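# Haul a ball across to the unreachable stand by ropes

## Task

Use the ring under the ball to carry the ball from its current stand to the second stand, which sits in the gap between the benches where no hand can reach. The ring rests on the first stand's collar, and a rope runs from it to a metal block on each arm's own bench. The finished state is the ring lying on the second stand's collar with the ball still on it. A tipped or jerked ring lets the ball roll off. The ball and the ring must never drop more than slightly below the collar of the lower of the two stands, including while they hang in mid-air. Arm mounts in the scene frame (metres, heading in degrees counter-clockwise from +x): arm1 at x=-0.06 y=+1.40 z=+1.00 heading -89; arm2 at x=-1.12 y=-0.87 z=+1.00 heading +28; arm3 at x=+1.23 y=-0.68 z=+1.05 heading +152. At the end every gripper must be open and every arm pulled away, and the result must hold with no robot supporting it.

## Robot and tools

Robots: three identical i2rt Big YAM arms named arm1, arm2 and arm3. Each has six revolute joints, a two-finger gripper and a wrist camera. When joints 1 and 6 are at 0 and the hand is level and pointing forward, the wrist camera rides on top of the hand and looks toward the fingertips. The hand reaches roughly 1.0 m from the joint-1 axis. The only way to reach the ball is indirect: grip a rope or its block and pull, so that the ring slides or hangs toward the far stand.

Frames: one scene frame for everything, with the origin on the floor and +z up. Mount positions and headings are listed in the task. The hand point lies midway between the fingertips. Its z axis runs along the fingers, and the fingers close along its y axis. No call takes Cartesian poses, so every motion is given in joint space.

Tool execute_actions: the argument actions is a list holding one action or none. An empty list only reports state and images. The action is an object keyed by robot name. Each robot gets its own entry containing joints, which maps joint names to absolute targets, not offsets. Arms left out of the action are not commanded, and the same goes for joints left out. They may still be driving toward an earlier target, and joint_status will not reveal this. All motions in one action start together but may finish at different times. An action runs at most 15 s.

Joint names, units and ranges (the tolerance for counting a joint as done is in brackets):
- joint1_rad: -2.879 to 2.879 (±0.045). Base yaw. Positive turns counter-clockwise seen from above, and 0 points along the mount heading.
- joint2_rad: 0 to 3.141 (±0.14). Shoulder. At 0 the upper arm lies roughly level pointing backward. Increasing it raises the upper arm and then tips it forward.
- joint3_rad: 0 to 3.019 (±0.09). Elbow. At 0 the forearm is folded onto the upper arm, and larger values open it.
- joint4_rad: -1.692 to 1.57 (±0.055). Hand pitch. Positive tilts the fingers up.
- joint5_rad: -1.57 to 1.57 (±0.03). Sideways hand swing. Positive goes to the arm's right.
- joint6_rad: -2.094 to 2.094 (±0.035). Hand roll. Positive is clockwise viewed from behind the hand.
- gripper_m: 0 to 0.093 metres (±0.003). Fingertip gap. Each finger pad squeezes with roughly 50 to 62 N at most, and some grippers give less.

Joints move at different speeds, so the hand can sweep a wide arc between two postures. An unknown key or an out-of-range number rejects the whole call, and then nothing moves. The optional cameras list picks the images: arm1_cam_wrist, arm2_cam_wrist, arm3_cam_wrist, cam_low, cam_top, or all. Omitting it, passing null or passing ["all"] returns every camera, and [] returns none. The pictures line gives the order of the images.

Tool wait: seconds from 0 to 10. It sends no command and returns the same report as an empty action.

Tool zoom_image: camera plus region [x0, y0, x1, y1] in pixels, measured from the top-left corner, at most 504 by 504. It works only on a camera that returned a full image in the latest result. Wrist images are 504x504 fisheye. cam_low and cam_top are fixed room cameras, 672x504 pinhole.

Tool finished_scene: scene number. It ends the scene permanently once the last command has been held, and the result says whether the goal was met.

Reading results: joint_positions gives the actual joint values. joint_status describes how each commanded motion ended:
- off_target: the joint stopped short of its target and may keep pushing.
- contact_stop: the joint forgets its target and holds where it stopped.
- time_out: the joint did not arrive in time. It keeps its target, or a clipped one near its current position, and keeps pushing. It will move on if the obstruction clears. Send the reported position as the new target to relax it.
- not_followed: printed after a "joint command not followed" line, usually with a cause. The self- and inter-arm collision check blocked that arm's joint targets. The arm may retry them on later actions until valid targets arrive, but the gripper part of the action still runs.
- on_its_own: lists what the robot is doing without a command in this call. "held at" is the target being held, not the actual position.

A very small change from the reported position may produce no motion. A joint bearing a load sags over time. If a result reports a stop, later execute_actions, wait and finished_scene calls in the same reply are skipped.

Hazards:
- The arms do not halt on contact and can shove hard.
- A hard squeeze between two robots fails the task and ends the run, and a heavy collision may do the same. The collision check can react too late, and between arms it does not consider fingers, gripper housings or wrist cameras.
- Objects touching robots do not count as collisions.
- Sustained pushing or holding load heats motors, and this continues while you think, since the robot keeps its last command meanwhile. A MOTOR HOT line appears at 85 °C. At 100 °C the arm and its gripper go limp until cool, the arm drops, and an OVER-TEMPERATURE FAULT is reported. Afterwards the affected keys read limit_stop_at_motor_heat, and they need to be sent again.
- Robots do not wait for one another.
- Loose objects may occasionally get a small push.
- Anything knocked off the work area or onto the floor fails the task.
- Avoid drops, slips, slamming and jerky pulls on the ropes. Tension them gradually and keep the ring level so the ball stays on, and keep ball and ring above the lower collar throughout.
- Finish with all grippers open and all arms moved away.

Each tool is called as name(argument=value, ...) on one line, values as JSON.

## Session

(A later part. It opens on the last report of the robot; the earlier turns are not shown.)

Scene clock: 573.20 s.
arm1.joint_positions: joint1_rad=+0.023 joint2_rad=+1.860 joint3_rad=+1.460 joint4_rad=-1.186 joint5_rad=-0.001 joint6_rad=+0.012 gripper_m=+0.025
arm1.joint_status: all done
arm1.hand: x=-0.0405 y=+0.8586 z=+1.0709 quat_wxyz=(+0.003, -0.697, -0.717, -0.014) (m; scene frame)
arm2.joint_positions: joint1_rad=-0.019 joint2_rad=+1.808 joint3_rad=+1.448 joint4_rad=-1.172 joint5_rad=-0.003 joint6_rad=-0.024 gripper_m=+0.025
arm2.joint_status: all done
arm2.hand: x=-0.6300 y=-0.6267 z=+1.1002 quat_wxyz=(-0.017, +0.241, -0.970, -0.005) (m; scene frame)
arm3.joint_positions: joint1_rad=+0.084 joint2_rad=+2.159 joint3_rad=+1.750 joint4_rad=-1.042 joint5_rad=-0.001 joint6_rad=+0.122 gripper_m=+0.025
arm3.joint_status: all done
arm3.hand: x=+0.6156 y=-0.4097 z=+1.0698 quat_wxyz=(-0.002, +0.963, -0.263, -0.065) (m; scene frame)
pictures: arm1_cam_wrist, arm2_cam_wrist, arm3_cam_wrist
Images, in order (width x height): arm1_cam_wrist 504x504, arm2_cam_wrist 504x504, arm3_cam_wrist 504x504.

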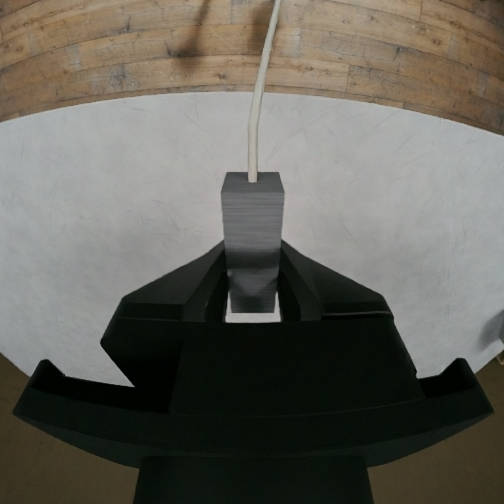

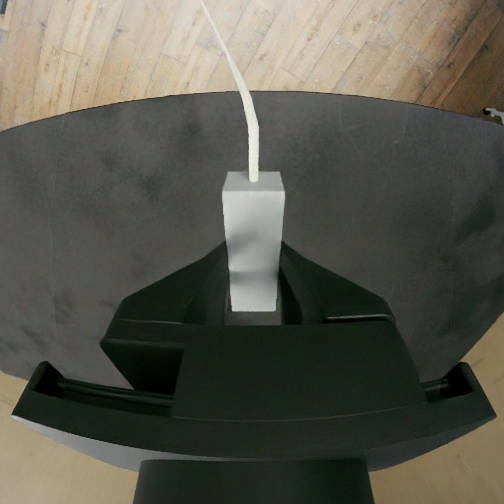

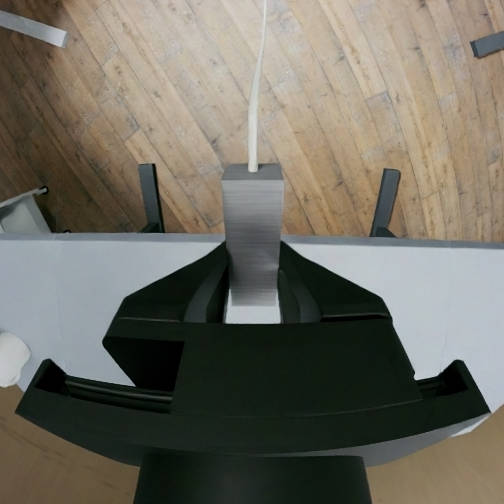

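execute_actions(actions=[{"arm1":{"joints":{"joint1_rad":-0.3,"joint2_rad":1.68,"joint3_rad":1.562,"joint4_rad":-1.42,"joint6_rad":-0.32}},"arm2":{"joints":{"joint1_rad":0.59,"joint2_rad":1.585,"joint3_rad":1.385,"joint4_rad":-1.38,"joint6_rad":0.48}},"arm3":{"joints":{"joint1_rad":0.012,"joint2_rad":2.15,"joint3_rad":2.093,"joint4_rad":-1.498,"joint6_rad":-0.01}}}])

Scene clock: 585.67 s.
arm1.joint_positions: joint1_rad=-0.305 joint2_rad=+1.701 joint3_rad=+1.529 joint4_rad=-1.394 joint5_rad=-0.003 joint6_rad=-0.311 gripper_m=+0.025
arm1.joint_status: all done
arm1.hand: x=-0.2100 y=+0.9061 z=+1.1754 quat_wxyz=(-0.005, -0.699, -0.715, -0.007) (m; scene frame)
arm2.joint_positions: joint1_rad=+0.594 joint2_rad=+1.578 joint3_rad=+1.383 joint4_rad=-1.371 joint5_rad=-0.001 joint6_rad=+0.473 gripper_m=+0.025
arm2.joint_status: all done
arm2.hand: x=-0.8938 y=-0.4569 z=+1.1868 quat_wxyz=(+0.000, +0.297, -0.955, -0.001) (m; scene frame)
arm3.joint_positions: joint1_rad=+0.004 joint2_rad=+2.157 joint3_rad=+2.055 joint4_rad=-1.488 joint5_rad=+0.000 joint6_rad=-0.001 gripper_m=+0.025
arm3.joint_status: all done
arm3.hand: x=+0.6455 y=-0.3623 z=+1.1803 quat_wxyz=(+0.009, +0.970, -0.242, +0.005) (m; scene frame)
pictures: arm1_cam_wrist, arm2_cam_wrist, arm3_cam_wrist, cam_low, cam_top
Images, in order (width x height): arm1_cam_wrist 504x504, arm2_cam_wrist 504x504, arm3_cam_wrist 504x504, cam_low 672x504, cam_top 672x504.

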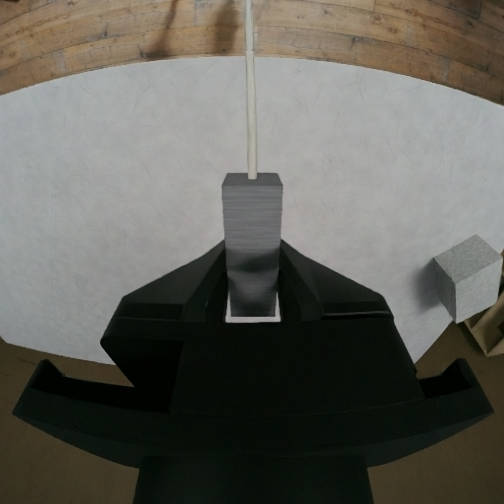

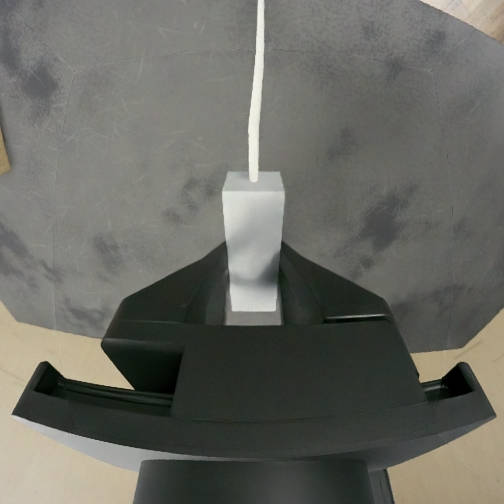

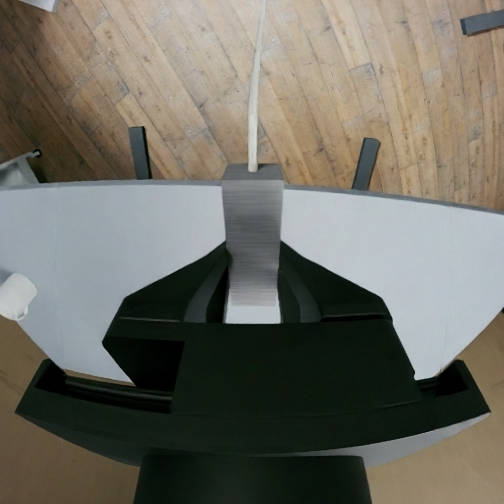

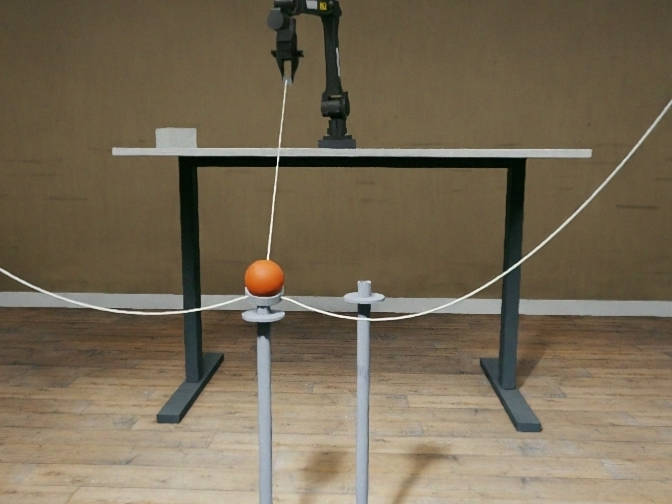

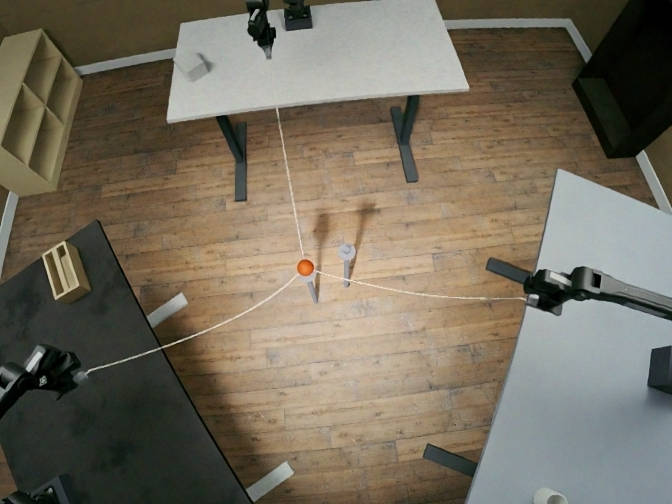

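zoom_image(camera="cam_low", region=[220, 245, 320, 335])

zoom_image(camera="cam_top", region=[270, 230, 370, 310])

Region (220, 245, 320, 335) of cam_low's 672x504 image, scaled by 5.040, with more detail than that image has; it fills the top 454 rows of this view, and the rest is white.

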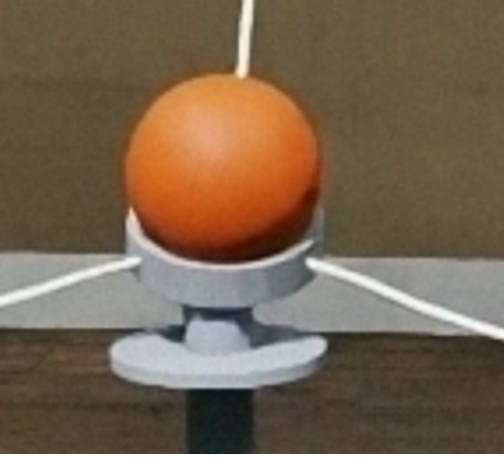

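Region (270, 230, 370, 310) of cam_top's 672x504 image, scaled by 5.040, with more detail than that image has; it fills the top 403 rows of this view, and the rest is white.

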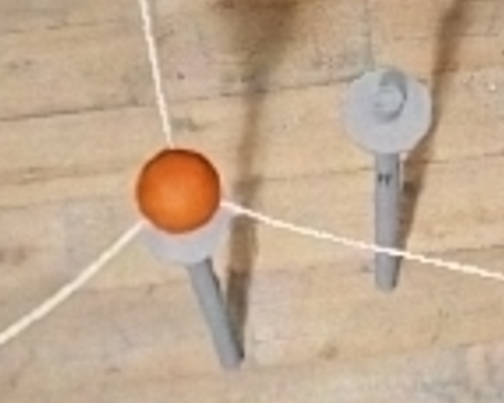

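execute_actions(actions=[{"arm1":{"joints":{"joint4_rad":-1.27}}}], cameras=["cam_low", "cam_top"])

zoom_image(camera="cam_low", region=[220, 245, 320, 335])

Scene clock: 651.30 s.
arm1.joint_positions: joint1_rad=-0.305 joint2_rad=+1.701 joint3_rad=+1.529 joint4_rad=-1.283 joint5_rad=-0.003 joint6_rad=-0.312 gripper_m=+0.025
arm1.joint_status: all done
arm1.hand: x=-0.2178 y=+0.8799 z=+1.1767 quat_wxyz=(-0.031, -0.698, -0.714, +0.042) (m; scene frame)
arm2.joint_positions: joint1_rad=+0.594 joint2_rad=+1.578 joint3_rad=+1.383 joint4_rad=-1.371 joint5_rad=-0.001 joint6_rad=+0.473 gripper_m=+0.025
arm2.joint_status: not commanded
arm2.hand: x=-0.8938 y=-0.4569 z=+1.1868 quat_wxyz=(+0.000, +0.297, -0.955, -0.001) (m; scene frame)
arm3.joint_positions: joint1_rad=+0.004 joint2_rad=+2.157 joint3_rad=+2.055 joint4_rad=-1.488 joint5_rad=+0.000 joint6_rad=-0.001 gripper_m=+0.025
arm3.joint_status: not commanded
arm3.hand: x=+0.6455 y=-0.3623 z=+1.1803 quat_wxyz=(+0.009, +0.970, -0.242, +0.005) (m; scene frame)
pictures: cam_low, cam_top
Images, in order (width x height): cam_low 672x504, cam_top 672x504.

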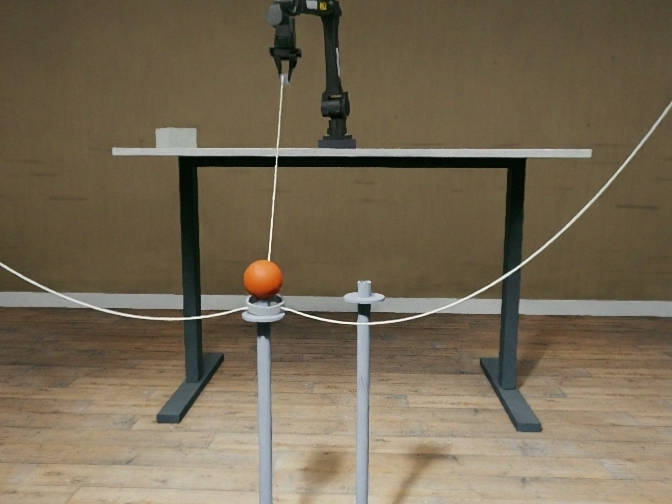

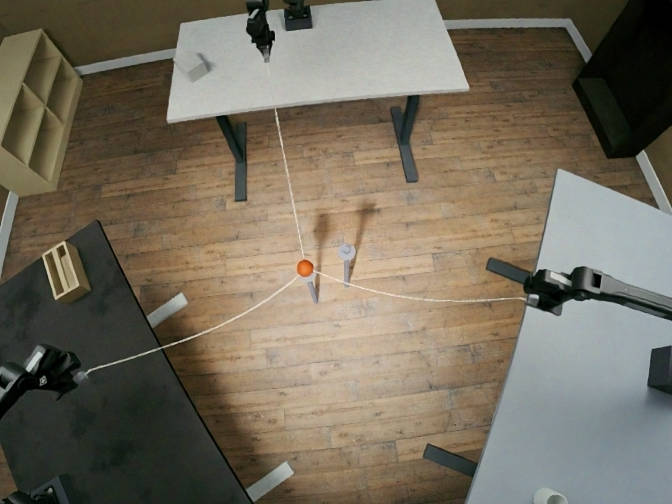

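Region (220, 245, 320, 335) of cam_low's 672x504 image, scaled by 5.040, with more detail than that image has; it fills the top 454 rows of this view, and the rest is white.

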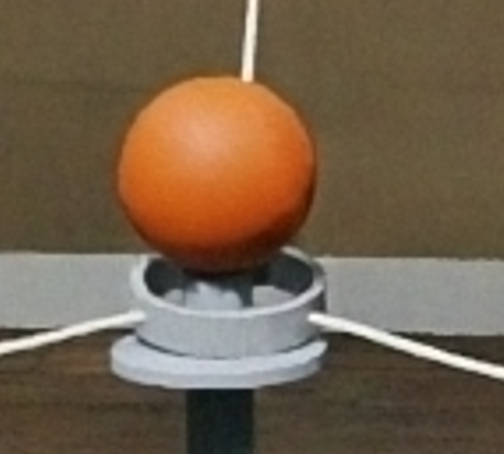

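execute_actions(actions=[{"arm1":{"joints":{"joint1_rad":-0.278,"joint2_rad":1.728,"joint3_rad":1.377,"joint4_rad":-1.07}},"arm2":{"joints":{"joint1_rad":0.73,"joint2_rad":1.47,"joint3_rad":1.235,"joint4_rad":-1.07,"joint6_rad":0.645}},"arm3":{"joints":{"joint1_rad":0.03,"joint2_rad":2.01,"joint3_rad":1.81,"joint4_rad":-1.11}}}], cameras=["cam_low"])

Scene clock: 716.23 s.
arm1.joint_positions: joint1_rad=-0.290 joint2_rad=+1.746 joint3_rad=+1.359 joint4_rad=-1.089 joint5_rad=-0.003 joint6_rad=-0.312 gripper_m=+0.025
arm1.joint_status: all done
arm1.hand: x=-0.2055 y=+0.8892 z=+1.0921 quat_wxyz=(-0.026, -0.693, -0.719, +0.033) (m; scene frame)
arm2.joint_positions: joint1_rad=+0.733 joint2_rad=+1.472 joint3_rad=+1.247 joint4_rad=-1.083 joint5_rad=-0.001 joint6_rad=+0.638 gripper_m=+0.025
arm2.joint_status: all done
arm2.hand: x=-0.9460 y=-0.4114 z=+1.1895 quat_wxyz=(-0.077, +0.282, -0.951, -0.104) (m; scene frame)
arm3.joint_positions: joint1_rad=+0.023 joint2_rad=+2.025 joint3_rad=+1.799 joint4_rad=-1.126 joint5_rad=+0.000 joint6_rad=-0.001 gripper_m=+0.025
arm3.joint_status: all done
arm3.hand: x=+0.6289 y=-0.3687 z=+1.1724 quat_wxyz=(-0.019, +0.966, -0.232, -0.111) (m; scene frame)
pictures: cam_low
Images, in order (width x height): cam_low 672x504.

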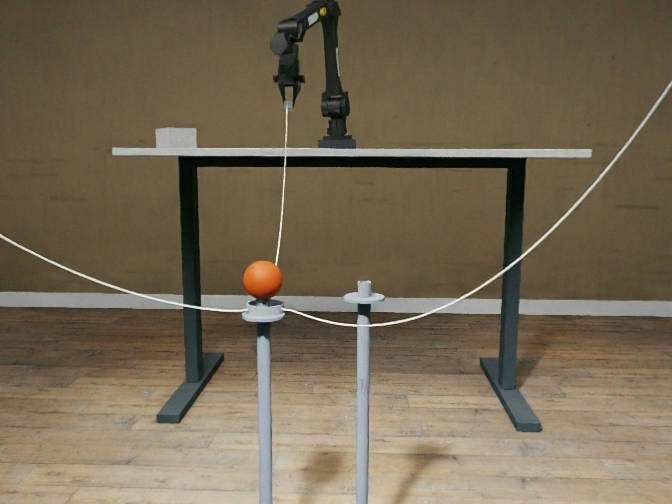

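execute_actions(actions=[{"arm2":{"joints":{"joint2_rad":1.357,"joint3_rad":1.083}},"arm3":{"joints":{"joint2_rad":1.85,"joint3_rad":1.559}}}], cameras=["cam_low", "cam_top"])

zoom_image(camera="cam_low", region=[220, 245, 320, 335])

Scene clock: 738.67 s.
arm1.joint_positions: joint1_rad=-0.290 joint2_rad=+1.746 joint3_rad=+1.359 joint4_rad=-1.089 joint5_rad=-0.003 joint6_rad=-0.312 gripper_m=+0.025
arm1.joint_status: not commanded
arm1.hand: x=-0.2055 y=+0.8892 z=+1.0921 quat_wxyz=(-0.026, -0.693, -0.719, +0.033) (m; scene frame)
arm2.joint_positions: joint1_rad=+0.733 joint2_rad=+1.356 joint3_rad=+1.093 joint4_rad=-1.075 joint5_rad=-0.001 joint6_rad=+0.638 gripper_m=+0.025
arm2.joint_status: all done
arm2.hand: x=-0.9652 y=-0.4631 z=+1.1748 quat_wxyz=(-0.068, +0.282, -0.952, -0.092) (m; scene frame)
arm3.joint_positions: joint1_rad=+0.023 joint2_rad=+1.865 joint3_rad=+1.551 joint4_rad=-1.119 joint5_rad=+0.000 joint6_rad=-0.001 gripper_m=+0.025
arm3.joint_status: all done
arm3.hand: x=+0.7010 y=-0.4055 z=+1.1684 quat_wxyz=(-0.010, +0.970, -0.233, -0.072) (m; scene frame)
pictures: cam_low, cam_top
Images, in order (width x height): cam_low 672x504, cam_top 672x504.

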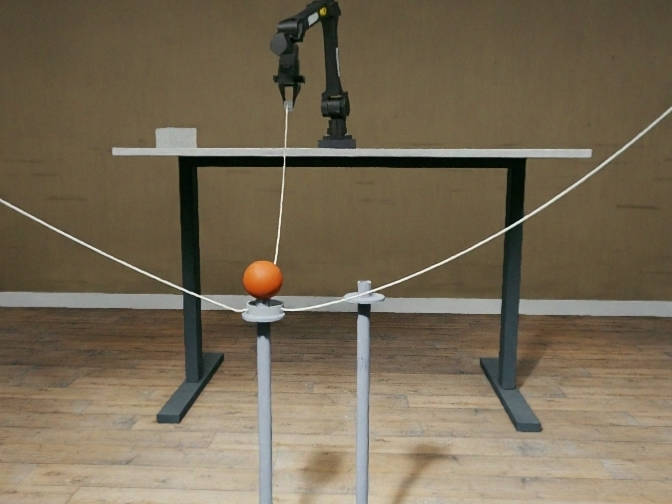

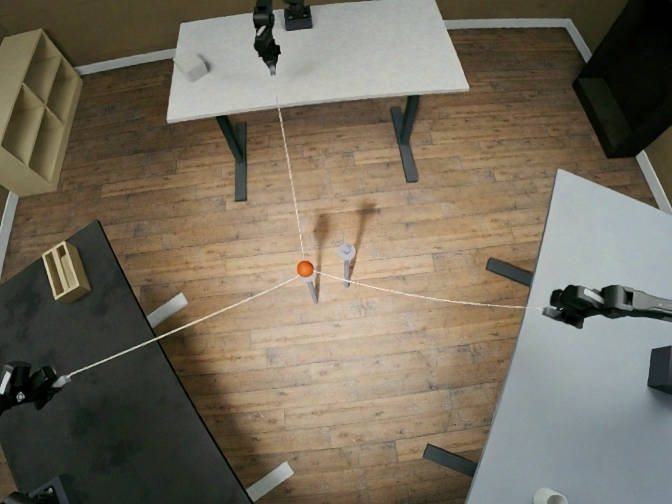

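Region (220, 245, 320, 335) of cam_low's 672x504 image, scaled by 5.040, with more detail than that image has; it fills the top 454 rows of this view, and the rest is white.

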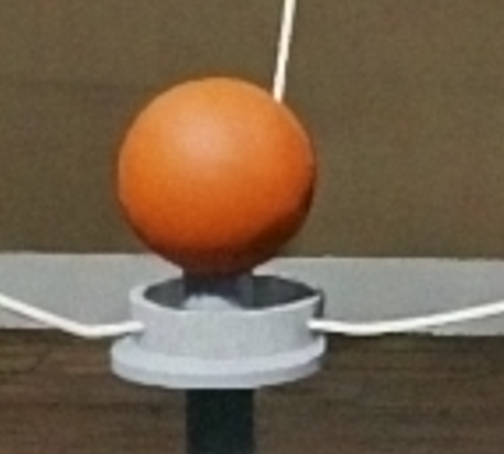

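execute_actions(actions=[{"arm1":{"joints":{"joint4_rad":-1.16}},"arm2":{"joints":{"joint4_rad":-1.1}},"arm3":{"joints":{"joint4_rad":-1.23}}}], cameras=["cam_low", "cam_top"])

zoom_image(camera="cam_low", region=[200, 245, 330, 335])

Scene clock: 761.43 s.
arm1.joint_positions: joint1_rad=-0.290 joint2_rad=+1.746 joint3_rad=+1.359 joint4_rad=-1.146 joint5_rad=-0.003 joint6_rad=-0.312 gripper_m=+0.025
arm1.joint_status: all done
arm1.hand: x=-0.2017 y=+0.9027 z=+1.0914 quat_wxyz=(-0.013, -0.694, -0.720, +0.008) (m; scene frame)
arm2.joint_positions: joint1_rad=+0.733 joint2_rad=+1.356 joint3_rad=+1.093 joint4_rad=-1.092 joint5_rad=-0.001 joint6_rad=+0.638 gripper_m=+0.025
arm2.joint_status: all done
arm2.hand: x=-0.9666 y=-0.4670 z=+1.1739 quat_wxyz=(-0.063, +0.283, -0.953, -0.085) (m; scene frame)
arm3.joint_positions: joint1_rad=+0.023 joint2_rad=+1.865 joint3_rad=+1.551 joint4_rad=-1.220 joint5_rad=+0.000 joint6_rad=-0.001 gripper_m=+0.025
arm3.joint_status: all done
arm3.hand: x=+0.7230 y=-0.4167 z=+1.1661 quat_wxyz=(+0.002, +0.972, -0.233, -0.023) (m; scene frame)
pictures: cam_low, cam_top
Images, in order (width x height): cam_low 672x504, cam_top 672x504.

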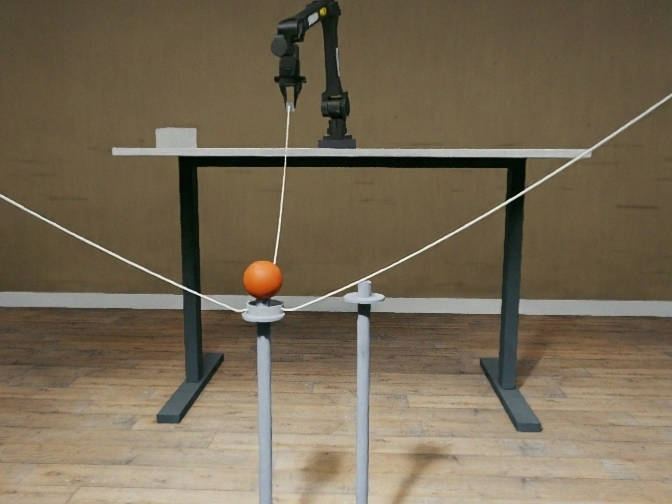

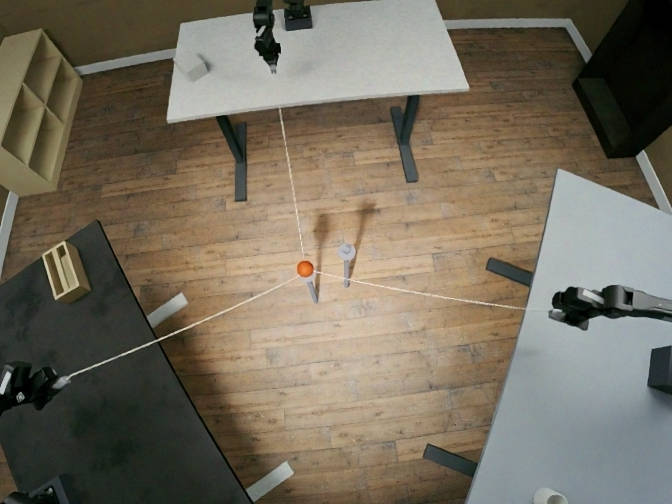

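Region (200, 245, 330, 335) of cam_low's 672x504 image, scaled by 3.877, with more detail than that image has; it fills the top 349 rows of this view, and the rest is white.

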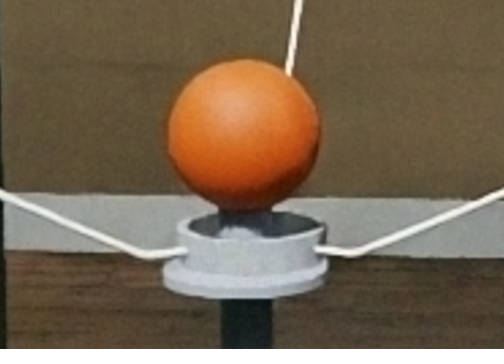

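execute_actions(actions=[{"arm1":{"joints":{"joint4_rad":-1.2}}}], cameras=["cam_low", "cam_top"])

zoom_image(camera="cam_low", region=[200, 245, 330, 335])

Scene clock: 780.80 s.
arm1.joint_positions: joint1_rad=-0.290 joint2_rad=+1.746 joint3_rad=+1.359 joint4_rad=-1.185 joint5_rad=-0.003 joint6_rad=-0.312 gripper_m=+0.025
arm1.joint_status: all done
arm1.hand: x=-0.1991 y=+0.9121 z=+1.0913 quat_wxyz=(-0.003, -0.694, -0.720, -0.010) (m; scene frame)
arm2.joint_positions: joint1_rad=+0.733 joint2_rad=+1.356 joint3_rad=+1.093 joint4_rad=-1.092 joint5_rad=-0.001 joint6_rad=+0.638 gripper_m=+0.025
arm2.joint_status: not commanded
arm2.hand: x=-0.9666 y=-0.4670 z=+1.1739 quat_wxyz=(-0.063, +0.283, -0.953, -0.085) (m; scene frame)
arm3.joint_positions: joint1_rad=+0.023 joint2_rad=+1.865 joint3_rad=+1.551 joint4_rad=-1.220 joint5_rad=+0.000 joint6_rad=-0.001 gripper_m=+0.025
arm3.joint_status: not commanded
arm3.hand: x=+0.7230 y=-0.4167 z=+1.1661 quat_wxyz=(+0.002, +0.972, -0.233, -0.023) (m; scene frame)
pictures: cam_low, cam_top
Images, in order (width x height): cam_low 672x504, cam_top 672x504.

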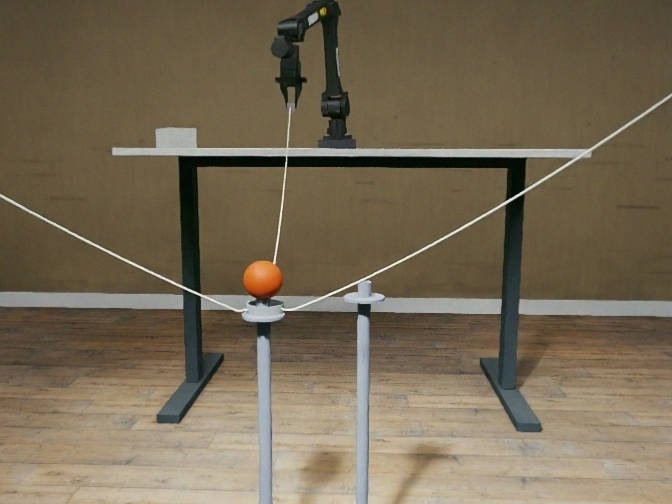

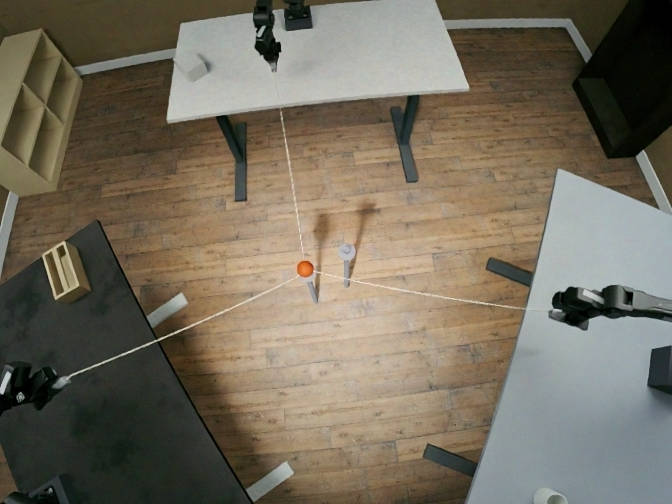

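Region (200, 245, 330, 335) of cam_low's 672x504 image, scaled by 3.877, with more detail than that image has; it fills the top 349 rows of this view, and the rest is white.

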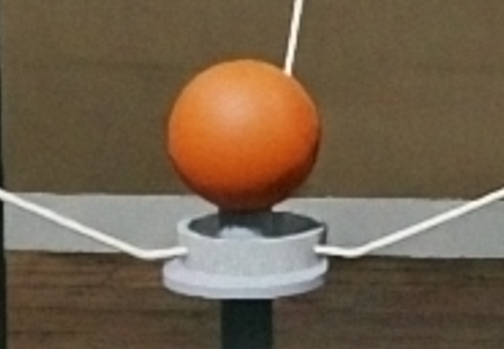

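execute_actions(actions=[{"arm1":{"joints":{"joint4_rad":-1.24}}}], cameras=["cam_low"])

zoom_image(camera="cam_low", region=[200, 245, 330, 335])

Scene clock: 793.17 s.
arm1.joint_positions: joint1_rad=-0.290 joint2_rad=+1.746 joint3_rad=+1.359 joint4_rad=-1.225 joint5_rad=-0.003 joint6_rad=-0.312 gripper_m=+0.025
arm1.joint_status: all done
arm1.hand: x=-0.1964 y=+0.9215 z=+1.0917 quat_wxyz=(+0.006, -0.693, -0.720, -0.027) (m; scene frame)
arm2.joint_positions: joint1_rad=+0.733 joint2_rad=+1.356 joint3_rad=+1.093 joint4_rad=-1.092 joint5_rad=-0.001 joint6_rad=+0.638 gripper_m=+0.025
arm2.joint_status: not commanded
arm2.hand: x=-0.9666 y=-0.4670 z=+1.1739 quat_wxyz=(-0.063, +0.283, -0.953, -0.085) (m; scene frame)
arm3.joint_positions: joint1_rad=+0.023 joint2_rad=+1.865 joint3_rad=+1.551 joint4_rad=-1.220 joint5_rad=+0.000 joint6_rad=-0.001 gripper_m=+0.025
arm3.joint_status: not commanded
arm3.hand: x=+0.7230 y=-0.4167 z=+1.1661 quat_wxyz=(+0.002, +0.972, -0.233, -0.023) (m; scene frame)
pictures: cam_low
Images, in order (width x height): cam_low 672x504.

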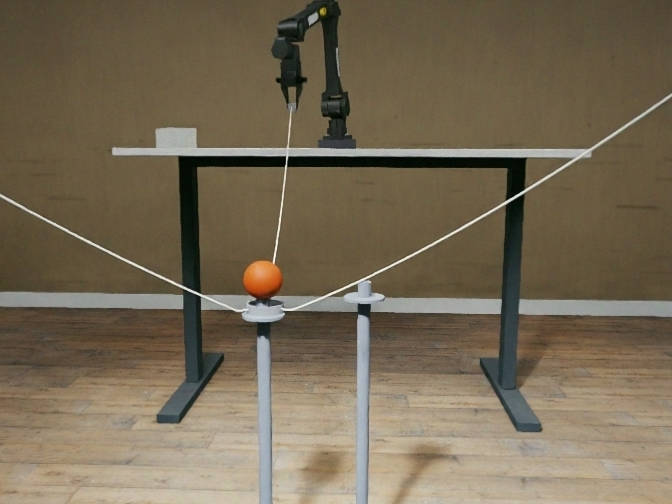

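Region (200, 245, 330, 335) of cam_low's 672x504 image, scaled by 3.877, with more detail than that image has; it fills the top 349 rows of this view, and the rest is white.

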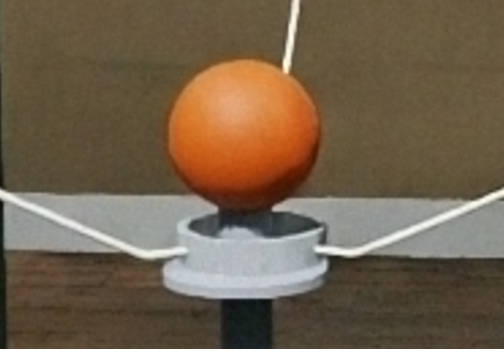

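execute_actions(actions=[{"arm1":{"joints":{"joint4_rad":-1.28}},"arm2":{"joints":{"joint4_rad":-1.18}},"arm3":{"joints":{"joint4_rad":-1.27}}}], cameras=["cam_low", "cam_top"])

zoom_image(camera="cam_low", region=[200, 245, 330, 335])

Scene clock: 805.27 s.
arm1.joint_positions: joint1_rad=-0.290 joint2_rad=+1.746 joint3_rad=+1.359 joint4_rad=-1.261 joint5_rad=-0.003 joint6_rad=-0.312 gripper_m=+0.025
arm1.joint_status: all done
arm1.hand: x=-0.1941 y=+0.9300 z=+1.0923 quat_wxyz=(+0.015, -0.693, -0.720, -0.043) (m; scene frame)
arm2.joint_positions: joint1_rad=+0.733 joint2_rad=+1.356 joint3_rad=+1.093 joint4_rad=-1.170 joint5_rad=-0.001 joint6_rad=+0.638 gripper_m=+0.025
arm2.joint_status: all done
arm2.hand: x=-0.9732 y=-0.4845 z=+1.1706 quat_wxyz=(-0.040, +0.284, -0.957, -0.055) (m; scene frame)
arm3.joint_positions: joint1_rad=+0.023 joint2_rad=+1.865 joint3_rad=+1.551 joint4_rad=-1.257 joint5_rad=+0.000 joint6_rad=-0.001 gripper_m=+0.025
arm3.joint_status: all done
arm3.hand: x=+0.7311 y=-0.4208 z=+1.1659 quat_wxyz=(+0.006, +0.972, -0.233, -0.005) (m; scene frame)
pictures: cam_low, cam_top
Images, in order (width x height): cam_low 672x504, cam_top 672x504.

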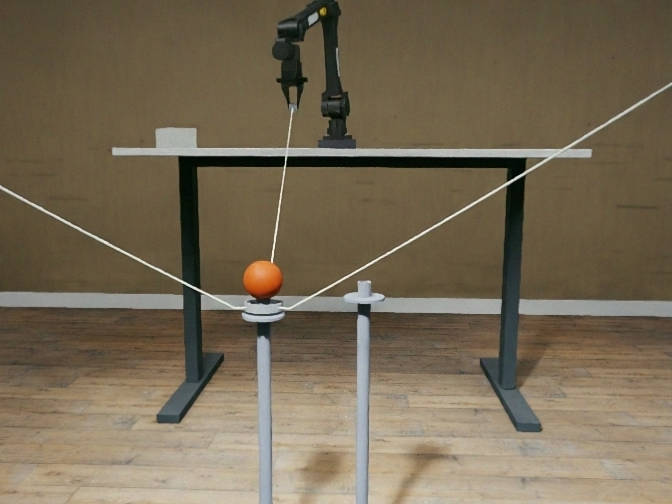

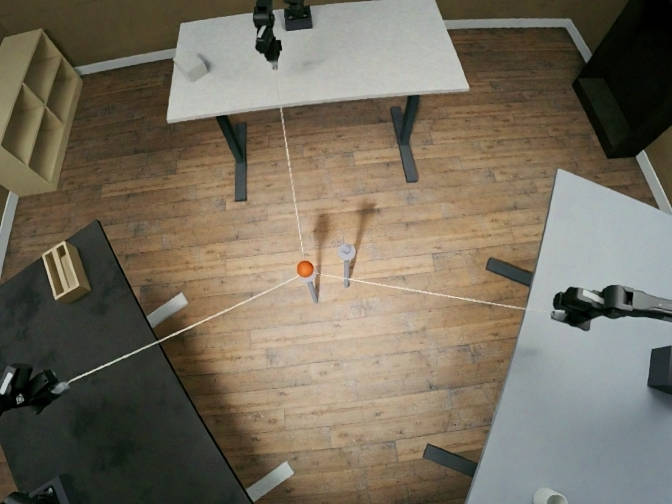

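Region (200, 245, 330, 335) of cam_low's 672x504 image, scaled by 3.877, with more detail than that image has; it fills the top 349 rows of this view, and the rest is white.

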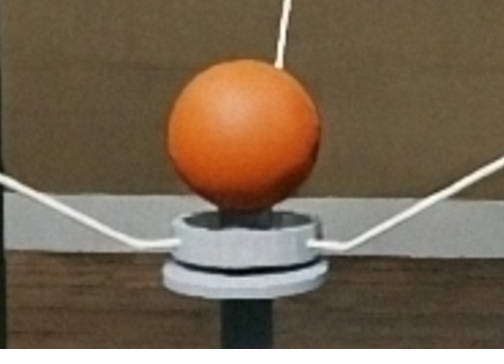

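execute_actions(actions=[{"arm1":{"joints":{"joint4_rad":-1.335}},"arm2":{"joints":{"joint4_rad":-1.23}},"arm3":{"joints":{"joint4_rad":-1.305}}}], cameras=["cam_low", "cam_top"])

zoom_image(camera="cam_low", region=[200, 245, 330, 335])

zoom_image(camera="cam_top", region=[270, 230, 370, 310])

Scene clock: 815.63 s.
arm1.joint_positions: joint1_rad=-0.290 joint2_rad=+1.746 joint3_rad=+1.359 joint4_rad=-1.314 joint5_rad=-0.003 joint6_rad=-0.312 gripper_m=+0.025
arm1.joint_status: all done
arm1.hand: x=-0.1906 y=+0.9424 z=+1.0938 quat_wxyz=(+0.027, -0.692, -0.719, -0.066) (m; scene frame)
arm2.joint_positions: joint1_rad=+0.733 joint2_rad=+1.356 joint3_rad=+1.093 joint4_rad=-1.219 joint5_rad=-0.001 joint6_rad=+0.638 gripper_m=+0.025
arm2.joint_status: all done
arm2.hand: x=-0.9774 y=-0.4958 z=+1.1693 quat_wxyz=(-0.025, +0.284, -0.958, -0.035) (m; scene frame)
arm3.joint_positions: joint1_rad=+0.023 joint2_rad=+1.865 joint3_rad=+1.551 joint4_rad=-1.291 joint5_rad=+0.000 joint6_rad=-0.001 gripper_m=+0.025
arm3.joint_status: all done
arm3.hand: x=+0.7386 y=-0.4246 z=+1.1660 quat_wxyz=(+0.010, +0.972, -0.233, +0.011) (m; scene frame)
pictures: cam_low, cam_top
Images, in order (width x height): cam_low 672x504, cam_top 672x504.

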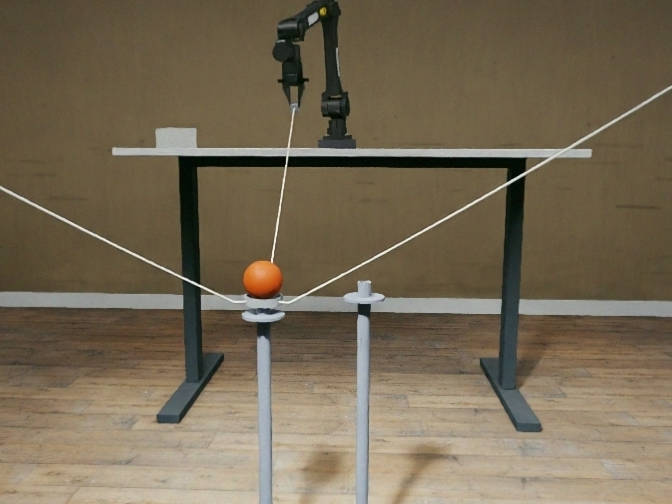

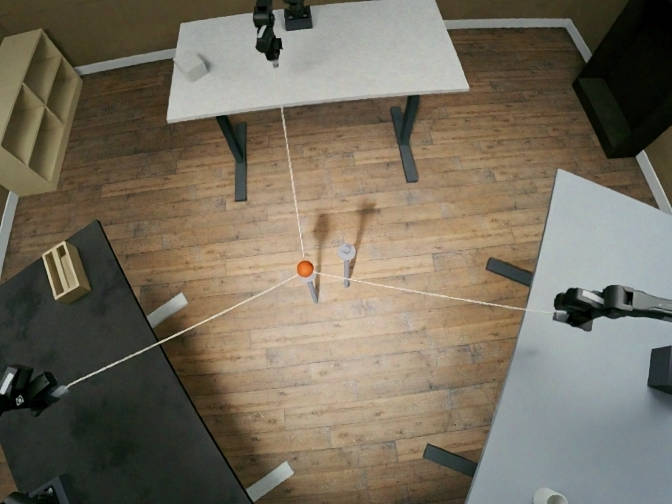

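Region (200, 245, 330, 335) of cam_low's 672x504 image, scaled by 3.877, with more detail than that image has; it fills the top 349 rows of this view, and the rest is white.

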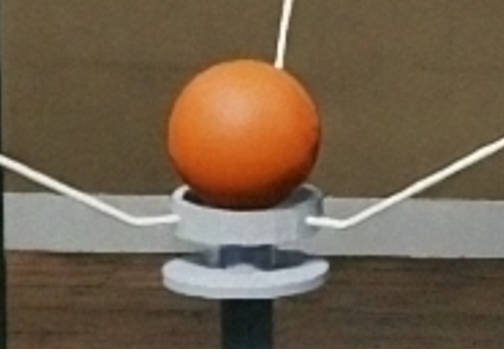

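Region (270, 230, 370, 310) of cam_top's 672x504 image, scaled by 5.040, with more detail than that image has; it fills the top 403 rows of this view, and the rest is white.

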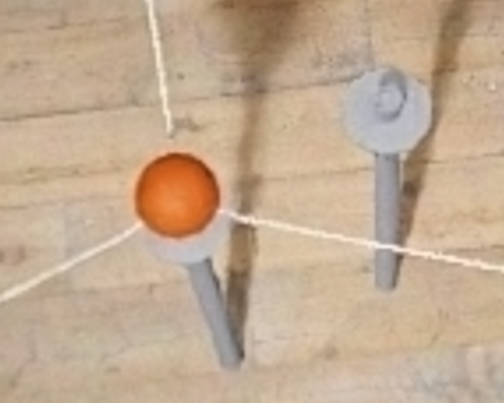

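execute_actions(actions=[{"arm1":{"joints":{"joint4_rad":-1.375}},"arm2":{"joints":{"joint4_rad":-1.292}},"arm3":{"joints":{"joint4_rad":-1.345}}}], cameras=["cam_low"])

zoom_image(camera="cam_low", region=[200, 245, 330, 335])

Scene clock: 826.47 s.
arm1.joint_positions: joint1_rad=-0.290 joint2_rad=+1.746 joint3_rad=+1.359 joint4_rad=-1.351 joint5_rad=-0.003 joint6_rad=-0.312 gripper_m=+0.025
arm1.joint_status: all done
arm1.hand: x=-0.1881 y=+0.9512 z=+1.0953 quat_wxyz=(+0.036, -0.691, -0.718, -0.083) (m; scene frame)
arm2.joint_positions: joint1_rad=+0.732 joint2_rad=+1.356 joint3_rad=+1.093 joint4_rad=-1.280 joint5_rad=+0.000 joint6_rad=+0.638 gripper_m=+0.025
arm2.joint_status: all done
arm2.hand: x=-0.9820 y=-0.5100 z=+1.1685 quat_wxyz=(-0.007, +0.284, -0.959, -0.010) (m; scene frame)
arm3.joint_positions: joint1_rad=+0.023 joint2_rad=+1.865 joint3_rad=+1.551 joint4_rad=-1.330 joint5_rad=+0.000 joint6_rad=-0.001 gripper_m=+0.025
arm3.joint_status: all done
arm3.hand: x=+0.7472 y=-0.4290 z=+1.1664 quat_wxyz=(+0.015, +0.972, -0.232, +0.030) (m; scene frame)
pictures: cam_low
Images, in order (width x height): cam_low 672x504.

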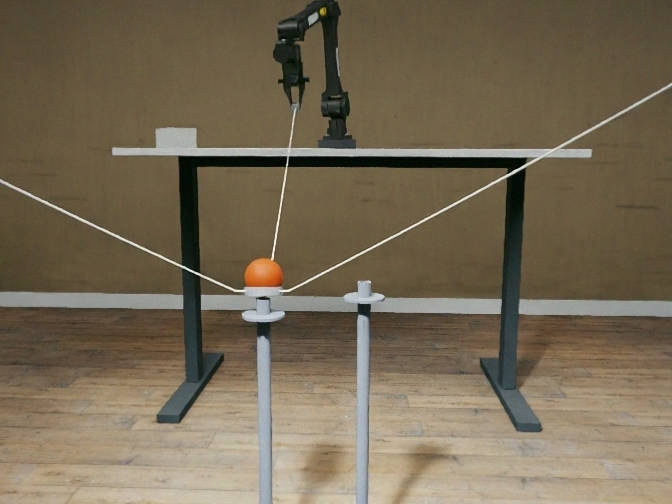

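Region (200, 245, 330, 335) of cam_low's 672x504 image, scaled by 3.877, with more detail than that image has; it fills the top 349 rows of this view, and the rest is white.

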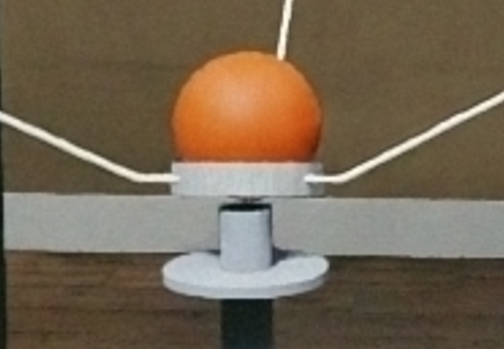

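execute_actions(actions=[{"arm1":{"joints":{"joint2_rad":1.695}},"arm2":{"joints":{"joint4_rad":-1.34}},"arm3":{"joints":{"joint4_rad":-1.385}}}], cameras=["cam_low", "cam_top"])

zoom_image(camera="cam_low", region=[200, 225, 330, 335])

Scene clock: 871.10 s.
arm1.joint_positions: joint1_rad=-0.290 joint2_rad=+1.736 joint3_rad=+1.359 joint4_rad=-1.352 joint5_rad=-0.003 joint6_rad=-0.312 gripper_m=+0.025
arm1.joint_status: all done
arm1.hand: x=-0.1882 y=+0.9510 z=+1.0996 quat_wxyz=(+0.034, -0.691, -0.718, -0.079) (m; scene frame)
arm2.joint_positions: joint1_rad=+0.731 joint2_rad=+1.356 joint3_rad=+1.093 joint4_rad=-1.322 joint5_rad=+0.001 joint6_rad=+0.638 gripper_m=+0.025
arm2.joint_status: all done
arm2.hand: x=-0.9852 y=-0.5200 z=+1.1685 quat_wxyz=(+0.006, +0.283, -0.959, +0.007) (m; scene frame)
arm3.joint_positions: joint1_rad=+0.023 joint2_rad=+1.865 joint3_rad=+1.551 joint4_rad=-1.364 joint5_rad=+0.000 joint6_rad=-0.001 gripper_m=+0.025
arm3.joint_status: all done
arm3.hand: x=+0.7545 y=-0.4327 z=+1.1671 quat_wxyz=(+0.019, +0.971, -0.232, +0.047) (m; scene frame)
pictures: cam_low, cam_top
Images, in order (width x height): cam_low 672x504, cam_top 672x504.

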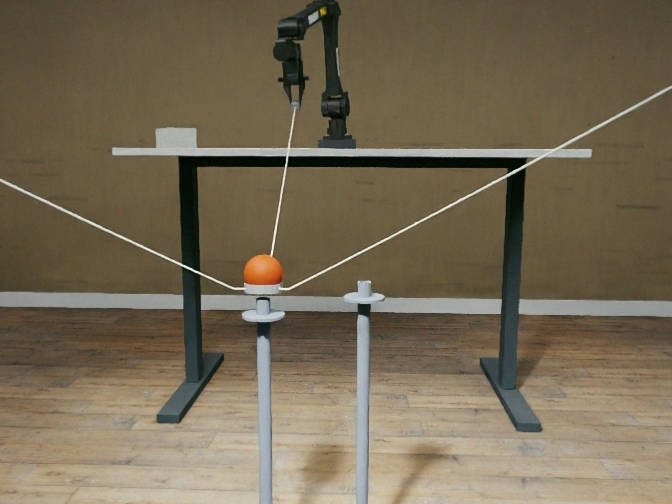

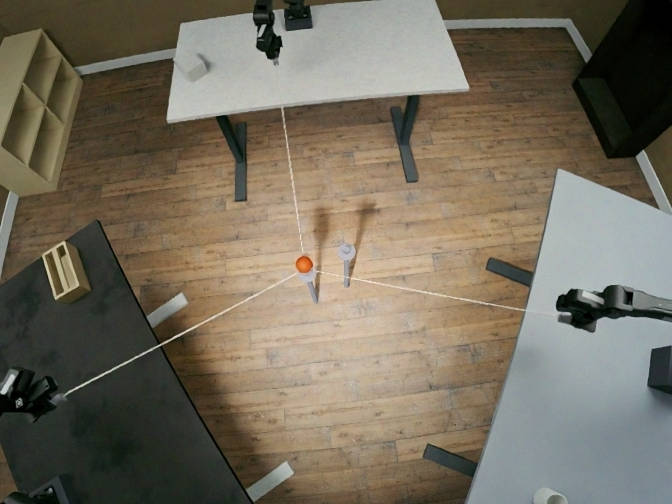

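Region (200, 225, 330, 335) of cam_low's 672x504 image, scaled by 3.877, with more detail than that image has; it fills the top 426 rows of this view, and the rest is white.

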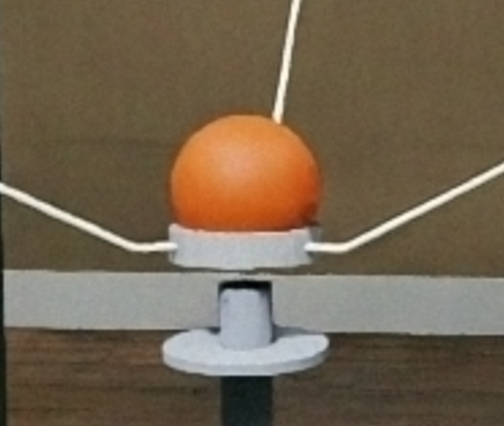

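execute_actions(actions=[{"arm1":{"joints":{"joint2_rad":1.652}},"arm2":{"joints":{"joint4_rad":-1.38}},"arm3":{"joints":{"joint4_rad":-1.42}}}], cameras=["cam_low"])

zoom_image(camera="cam_low", region=[200, 225, 330, 335])

Scene clock: 879.40 s.
arm1.joint_positions: joint1_rad=-0.290 joint2_rad=+1.681 joint3_rad=+1.359 joint4_rad=-1.352 joint5_rad=-0.003 joint6_rad=-0.312 gripper_m=+0.025
arm1.joint_status: all done
arm1.hand: x=-0.1887 y=+0.9503 z=+1.1241 quat_wxyz=(+0.021, -0.692, -0.719, -0.055) (m; scene frame)
arm2.joint_positions: joint1_rad=+0.731 joint2_rad=+1.356 joint3_rad=+1.093 joint4_rad=-1.361 joint5_rad=+0.001 joint6_rad=+0.638 gripper_m=+0.025
arm2.joint_status: all done
arm2.hand: x=-0.9885 y=-0.5289 z=+1.1688 quat_wxyz=(+0.017, +0.283, -0.959, +0.022) (m; scene frame)
arm3.joint_positions: joint1_rad=+0.023 joint2_rad=+1.865 joint3_rad=+1.551 joint4_rad=-1.397 joint5_rad=+0.000 joint6_rad=-0.001 gripper_m=+0.025
arm3.joint_status: all done
arm3.hand: x=+0.7618 y=-0.4364 z=+1.1681 quat_wxyz=(+0.023, +0.970, -0.232, +0.063) (m; scene frame)
pictures: cam_low
Images, in order (width x height): cam_low 672x504.

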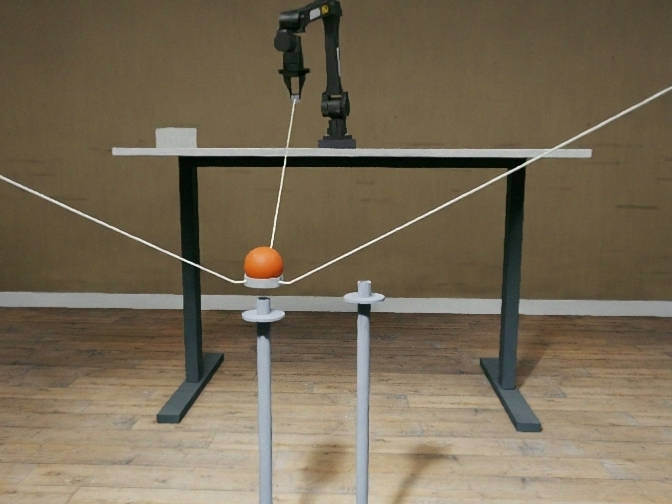

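Region (200, 225, 330, 335) of cam_low's 672x504 image, scaled by 3.877, with more detail than that image has; it fills the top 426 rows of this view, and the rest is white.

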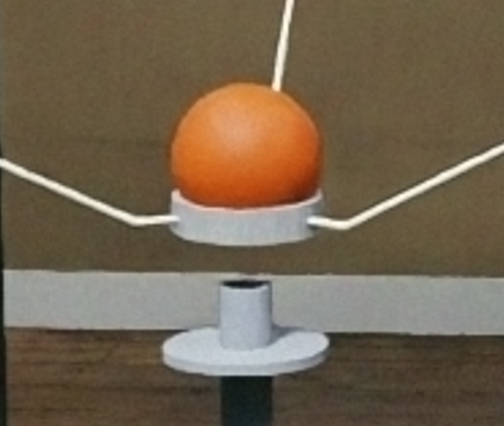

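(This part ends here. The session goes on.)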